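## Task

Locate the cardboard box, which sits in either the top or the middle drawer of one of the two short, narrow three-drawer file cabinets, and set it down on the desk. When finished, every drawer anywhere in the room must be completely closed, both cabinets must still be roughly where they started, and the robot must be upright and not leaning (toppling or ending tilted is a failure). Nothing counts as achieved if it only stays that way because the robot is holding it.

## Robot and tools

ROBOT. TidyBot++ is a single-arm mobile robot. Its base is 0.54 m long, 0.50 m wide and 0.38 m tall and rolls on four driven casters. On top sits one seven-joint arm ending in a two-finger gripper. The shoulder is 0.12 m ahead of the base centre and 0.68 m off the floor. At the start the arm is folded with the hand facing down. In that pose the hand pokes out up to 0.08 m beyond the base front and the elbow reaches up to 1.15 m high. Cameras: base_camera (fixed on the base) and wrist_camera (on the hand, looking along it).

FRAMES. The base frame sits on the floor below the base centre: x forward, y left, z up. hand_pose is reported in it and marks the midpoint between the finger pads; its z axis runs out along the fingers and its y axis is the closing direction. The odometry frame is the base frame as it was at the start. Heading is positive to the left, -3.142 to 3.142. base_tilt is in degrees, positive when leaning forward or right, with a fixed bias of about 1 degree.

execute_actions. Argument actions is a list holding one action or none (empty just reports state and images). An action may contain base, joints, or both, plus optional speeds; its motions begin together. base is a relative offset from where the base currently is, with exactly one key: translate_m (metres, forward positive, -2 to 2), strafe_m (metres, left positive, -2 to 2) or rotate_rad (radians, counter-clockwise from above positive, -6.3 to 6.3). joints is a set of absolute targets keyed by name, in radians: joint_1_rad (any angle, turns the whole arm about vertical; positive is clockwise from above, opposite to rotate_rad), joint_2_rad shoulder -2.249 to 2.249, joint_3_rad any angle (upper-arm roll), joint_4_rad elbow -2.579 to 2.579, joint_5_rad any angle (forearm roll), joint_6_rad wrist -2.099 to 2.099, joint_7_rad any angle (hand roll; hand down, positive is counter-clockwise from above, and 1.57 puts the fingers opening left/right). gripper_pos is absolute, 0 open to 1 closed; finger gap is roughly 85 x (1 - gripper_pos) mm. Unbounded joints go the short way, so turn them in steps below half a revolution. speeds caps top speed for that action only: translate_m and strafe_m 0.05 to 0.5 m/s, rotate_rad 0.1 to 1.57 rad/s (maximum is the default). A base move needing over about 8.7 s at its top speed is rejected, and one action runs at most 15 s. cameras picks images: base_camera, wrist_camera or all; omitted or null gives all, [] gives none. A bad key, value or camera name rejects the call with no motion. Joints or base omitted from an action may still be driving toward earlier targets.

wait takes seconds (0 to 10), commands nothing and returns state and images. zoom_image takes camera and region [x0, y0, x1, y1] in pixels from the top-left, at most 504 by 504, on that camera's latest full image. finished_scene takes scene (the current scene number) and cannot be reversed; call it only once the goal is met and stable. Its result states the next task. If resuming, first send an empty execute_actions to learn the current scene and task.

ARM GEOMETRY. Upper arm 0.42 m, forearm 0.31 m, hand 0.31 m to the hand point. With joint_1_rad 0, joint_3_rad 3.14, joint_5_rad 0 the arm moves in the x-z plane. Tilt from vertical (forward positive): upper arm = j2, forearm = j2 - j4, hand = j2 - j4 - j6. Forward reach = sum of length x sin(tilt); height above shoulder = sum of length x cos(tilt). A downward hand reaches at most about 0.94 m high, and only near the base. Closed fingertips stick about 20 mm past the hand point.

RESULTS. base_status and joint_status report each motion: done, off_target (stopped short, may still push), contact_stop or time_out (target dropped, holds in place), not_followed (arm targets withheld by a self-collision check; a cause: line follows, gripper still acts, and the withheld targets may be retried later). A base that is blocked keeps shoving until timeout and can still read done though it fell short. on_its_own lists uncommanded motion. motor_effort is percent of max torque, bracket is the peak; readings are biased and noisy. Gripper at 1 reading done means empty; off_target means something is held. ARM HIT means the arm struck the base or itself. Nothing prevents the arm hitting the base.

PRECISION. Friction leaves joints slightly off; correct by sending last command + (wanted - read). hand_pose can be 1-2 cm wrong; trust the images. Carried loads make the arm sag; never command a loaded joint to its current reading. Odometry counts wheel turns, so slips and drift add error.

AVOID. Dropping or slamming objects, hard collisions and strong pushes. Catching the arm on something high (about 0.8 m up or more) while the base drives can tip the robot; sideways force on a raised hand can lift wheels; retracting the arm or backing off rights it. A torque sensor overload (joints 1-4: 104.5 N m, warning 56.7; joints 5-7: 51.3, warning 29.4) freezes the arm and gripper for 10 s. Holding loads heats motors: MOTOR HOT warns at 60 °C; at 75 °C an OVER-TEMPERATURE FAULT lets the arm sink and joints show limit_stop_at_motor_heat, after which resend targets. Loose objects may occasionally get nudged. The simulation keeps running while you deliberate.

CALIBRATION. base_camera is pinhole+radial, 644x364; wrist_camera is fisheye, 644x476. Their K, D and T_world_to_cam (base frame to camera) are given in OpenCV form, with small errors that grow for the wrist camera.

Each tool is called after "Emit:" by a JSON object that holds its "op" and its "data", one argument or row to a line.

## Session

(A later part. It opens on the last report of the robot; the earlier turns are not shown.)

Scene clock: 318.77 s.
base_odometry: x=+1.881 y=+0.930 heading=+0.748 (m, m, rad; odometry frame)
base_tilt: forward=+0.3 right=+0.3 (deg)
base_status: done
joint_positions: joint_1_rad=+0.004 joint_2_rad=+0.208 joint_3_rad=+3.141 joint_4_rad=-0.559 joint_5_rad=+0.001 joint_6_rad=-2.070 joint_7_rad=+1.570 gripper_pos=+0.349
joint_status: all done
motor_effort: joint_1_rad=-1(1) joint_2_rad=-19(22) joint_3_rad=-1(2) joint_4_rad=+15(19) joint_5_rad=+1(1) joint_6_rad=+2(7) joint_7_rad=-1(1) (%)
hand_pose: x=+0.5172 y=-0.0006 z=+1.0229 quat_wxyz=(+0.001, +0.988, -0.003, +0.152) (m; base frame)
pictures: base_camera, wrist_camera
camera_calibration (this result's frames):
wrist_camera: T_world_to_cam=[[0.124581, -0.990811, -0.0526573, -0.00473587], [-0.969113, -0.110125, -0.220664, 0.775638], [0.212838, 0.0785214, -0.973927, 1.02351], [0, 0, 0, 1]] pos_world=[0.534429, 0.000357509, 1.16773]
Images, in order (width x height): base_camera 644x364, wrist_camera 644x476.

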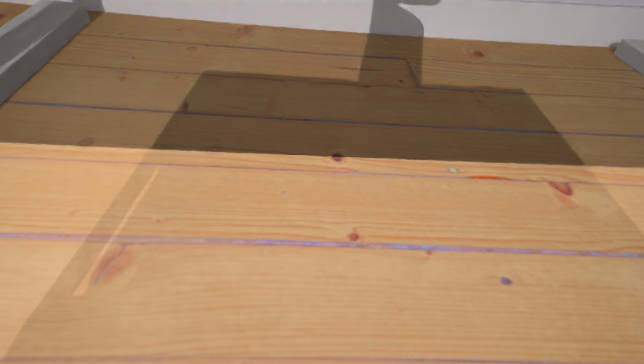

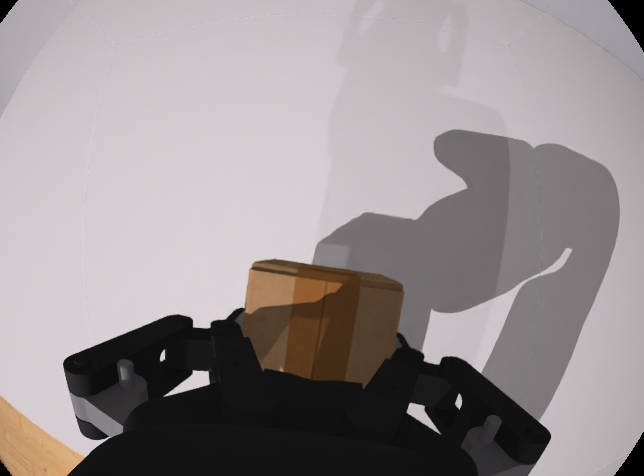

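Emit:
{"op": "execute_actions", "data": {
  "actions": [
    {"joints":{"joint_4_rad":-0.69}}
  ],
  "cameras": ["wrist_camera"]
}}

Scene clock: 324.70 s.
base_odometry: x=+1.881 y=+0.930 heading=+0.748 (m, m, rad; odometry frame)
base_tilt: forward=+0.2 right=+0.2 (deg)
base_status: not commanded
joint_positions: joint_1_rad=+0.004 joint_2_rad=+0.208 joint_3_rad=+3.141 joint_4_rad=-0.683 joint_5_rad=+0.001 joint_6_rad=-2.070 joint_7_rad=+1.570 gripper_pos=+0.349
joint_status: all done
motor_effort: joint_1_rad=+0(0) joint_2_rad=-19(20) joint_3_rad=-1(1) joint_4_rad=+15(15) joint_5_rad=+1(0) joint_6_rad=+2(2) joint_7_rad=-1(2) (%)
hand_pose: x=+0.5061 y=-0.0005 z=+0.9848 quat_wxyz=(+0.001, +0.996, -0.003, +0.090) (m; base frame)
pictures: wrist_camera
camera_calibration (this result's frames):
wrist_camera: T_world_to_cam=[[0.117077, -0.99078, -0.0681836, 0.0137868], [-0.988989, -0.110056, -0.098936, 0.646616], [0.0905197, 0.079016, -0.992755, 1.06927], [0, 0, 0, 1]] pos_world=[0.541092, 0.000334436, 1.12644]
Images, in order (width x height): wrist_camera 644x476.

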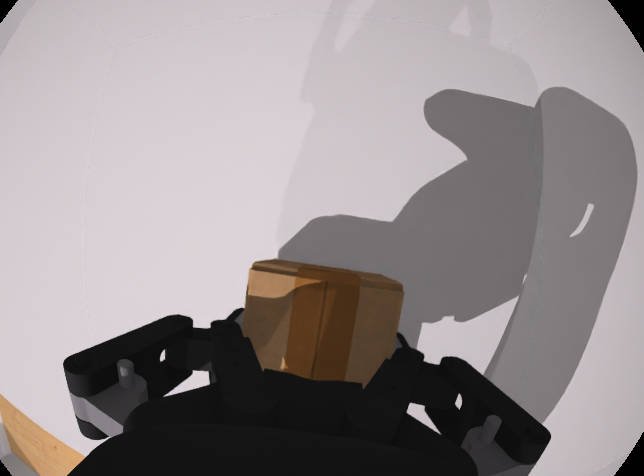

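Emit:
{"op": "execute_actions", "data": {
  "actions": [
    {"joints":{"joint_4_rad":-0.76}}
  ],
  "cameras": ["wrist_camera"]
}}

Scene clock: 347.30 s.
base_odometry: x=+1.881 y=+0.930 heading=+0.748 (m, m, rad; odometry frame)
base_tilt: forward=+0.2 right=+0.3 (deg)
base_status: not commanded
joint_positions: joint_1_rad=+0.004 joint_2_rad=+0.187 joint_3_rad=+3.141 joint_4_rad=-0.747 joint_5_rad=+0.001 joint_6_rad=-2.068 joint_7_rad=+1.570 gripper_pos=+0.349
joint_status: all done
motor_effort: joint_1_rad=-1(0) joint_2_rad=-12(19) joint_3_rad=-1(2) joint_4_rad=+9(16) joint_5_rad=+1(2) joint_6_rad=-1(6) joint_7_rad=-1(0) (%)
hand_pose: x=+0.4933 y=-0.0005 z=+0.9737 quat_wxyz=(+0.000, +0.998, -0.003, +0.069) (m; base frame)
pictures: wrist_camera
camera_calibration (this result's frames):
wrist_camera: T_world_to_cam=[[0.11415, -0.990768, -0.0731402, 0.0208507], [-0.992243, -0.110051, -0.0578186, 0.594412], [0.0492356, 0.0791728, -0.995644, 1.08251], [0, 0, 0, 1]] pos_world=[0.534123, 0.000368516, 1.11369]
Images, in order (width x height): wrist_camera 644x476.

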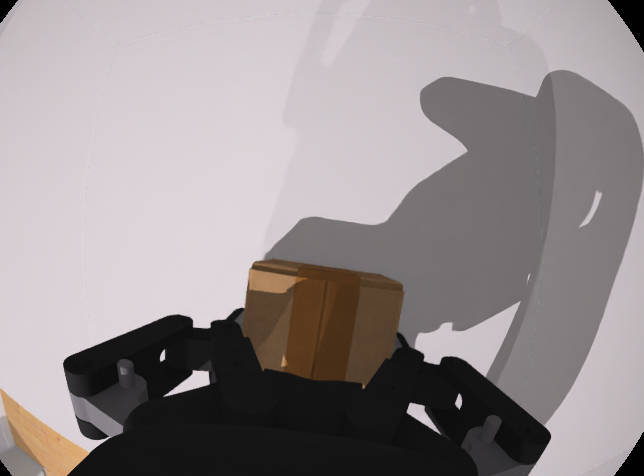

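Emit:
{"op": "execute_actions", "data": {
  "actions": [
    {"joints":{"joint_4_rad":-0.72,"gripper_pos":0}}
  ],
  "cameras": []
}}

Emit:
{"op": "execute_actions", "data": {
  "actions": [
    {"joints":{"joint_4_rad":-0.45}}
  ],
  "cameras": ["wrist_camera"]
}}

Scene clock: 352.13 s.
base_odometry: x=+1.881 y=+0.930 heading=+0.748 (m, m, rad; odometry frame)
base_tilt: forward=+0.3 right=+0.2 (deg)
base_status: not commanded
joint_positions: joint_1_rad=+0.004 joint_2_rad=+0.189 joint_3_rad=+3.141 joint_4_rad=-0.726 joint_5_rad=+0.001 joint_6_rad=-2.068 joint_7_rad=+1.570 gripper_pos=+0.000
joint_status: all done
motor_effort: joint_1_rad=+0(0) joint_2_rad=-18(22) joint_3_rad=-1(1) joint_4_rad=+15(16) joint_5_rad=+0(1) joint_6_rad=+1(1) joint_7_rad=-1(1) (%)
hand_pose: x=+0.4963 y=-0.0005 z=+0.9794 quat_wxyz=(+0.001, +0.997, -0.003, +0.079) (m; base frame)
pictures: none
No camera images: the call's "cameras" was empty. Leave "cameras" out to get every camera's image.

Scene clock: 353.47 s.
base_odometry: x=+1.881 y=+0.930 heading=+0.748 (m, m, rad; odometry frame)
base_tilt: forward=+0.3 right=+0.3 (deg)
base_status: not commanded
joint_positions: joint_1_rad=+0.004 joint_2_rad=+0.189 joint_3_rad=+3.141 joint_4_rad=-0.461 joint_5_rad=+0.001 joint_6_rad=-2.068 joint_7_rad=+1.570 gripper_pos=+0.000
joint_status: all done
motor_effort: joint_1_rad=+0(1) joint_2_rad=-17(19) joint_3_rad=-1(1) joint_4_rad=+13(16) joint_5_rad=+1(1) joint_6_rad=+3(2) joint_7_rad=-1(1) (%)
hand_pose: x=+0.5162 y=-0.0006 z=+1.0615 quat_wxyz=(+0.001, +0.978, -0.003, +0.210) (m; base frame)
pictures: wrist_camera
camera_calibration (this result's frames):
wrist_camera: T_world_to_cam=[[0.129908, -0.990834, -0.0370373, -0.0219063], [-0.93613, -0.110254, -0.333924, 0.886385], [0.32678, 0.0780511, -0.941872, 0.96846], [0, 0, 0, 1]] pos_world=[0.516144, 0.000432515, 1.20734]
Images, in order (width x height): wrist_camera 644x476.

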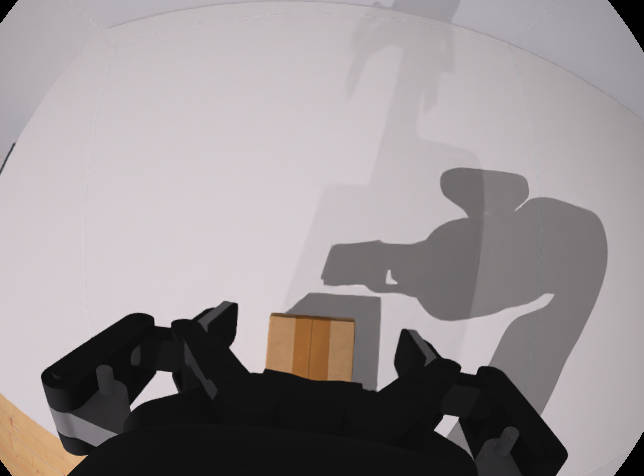

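Emit:
{"op": "finished_scene", "data": {
  "scene": 2
}}

The scene is finished: the task was done.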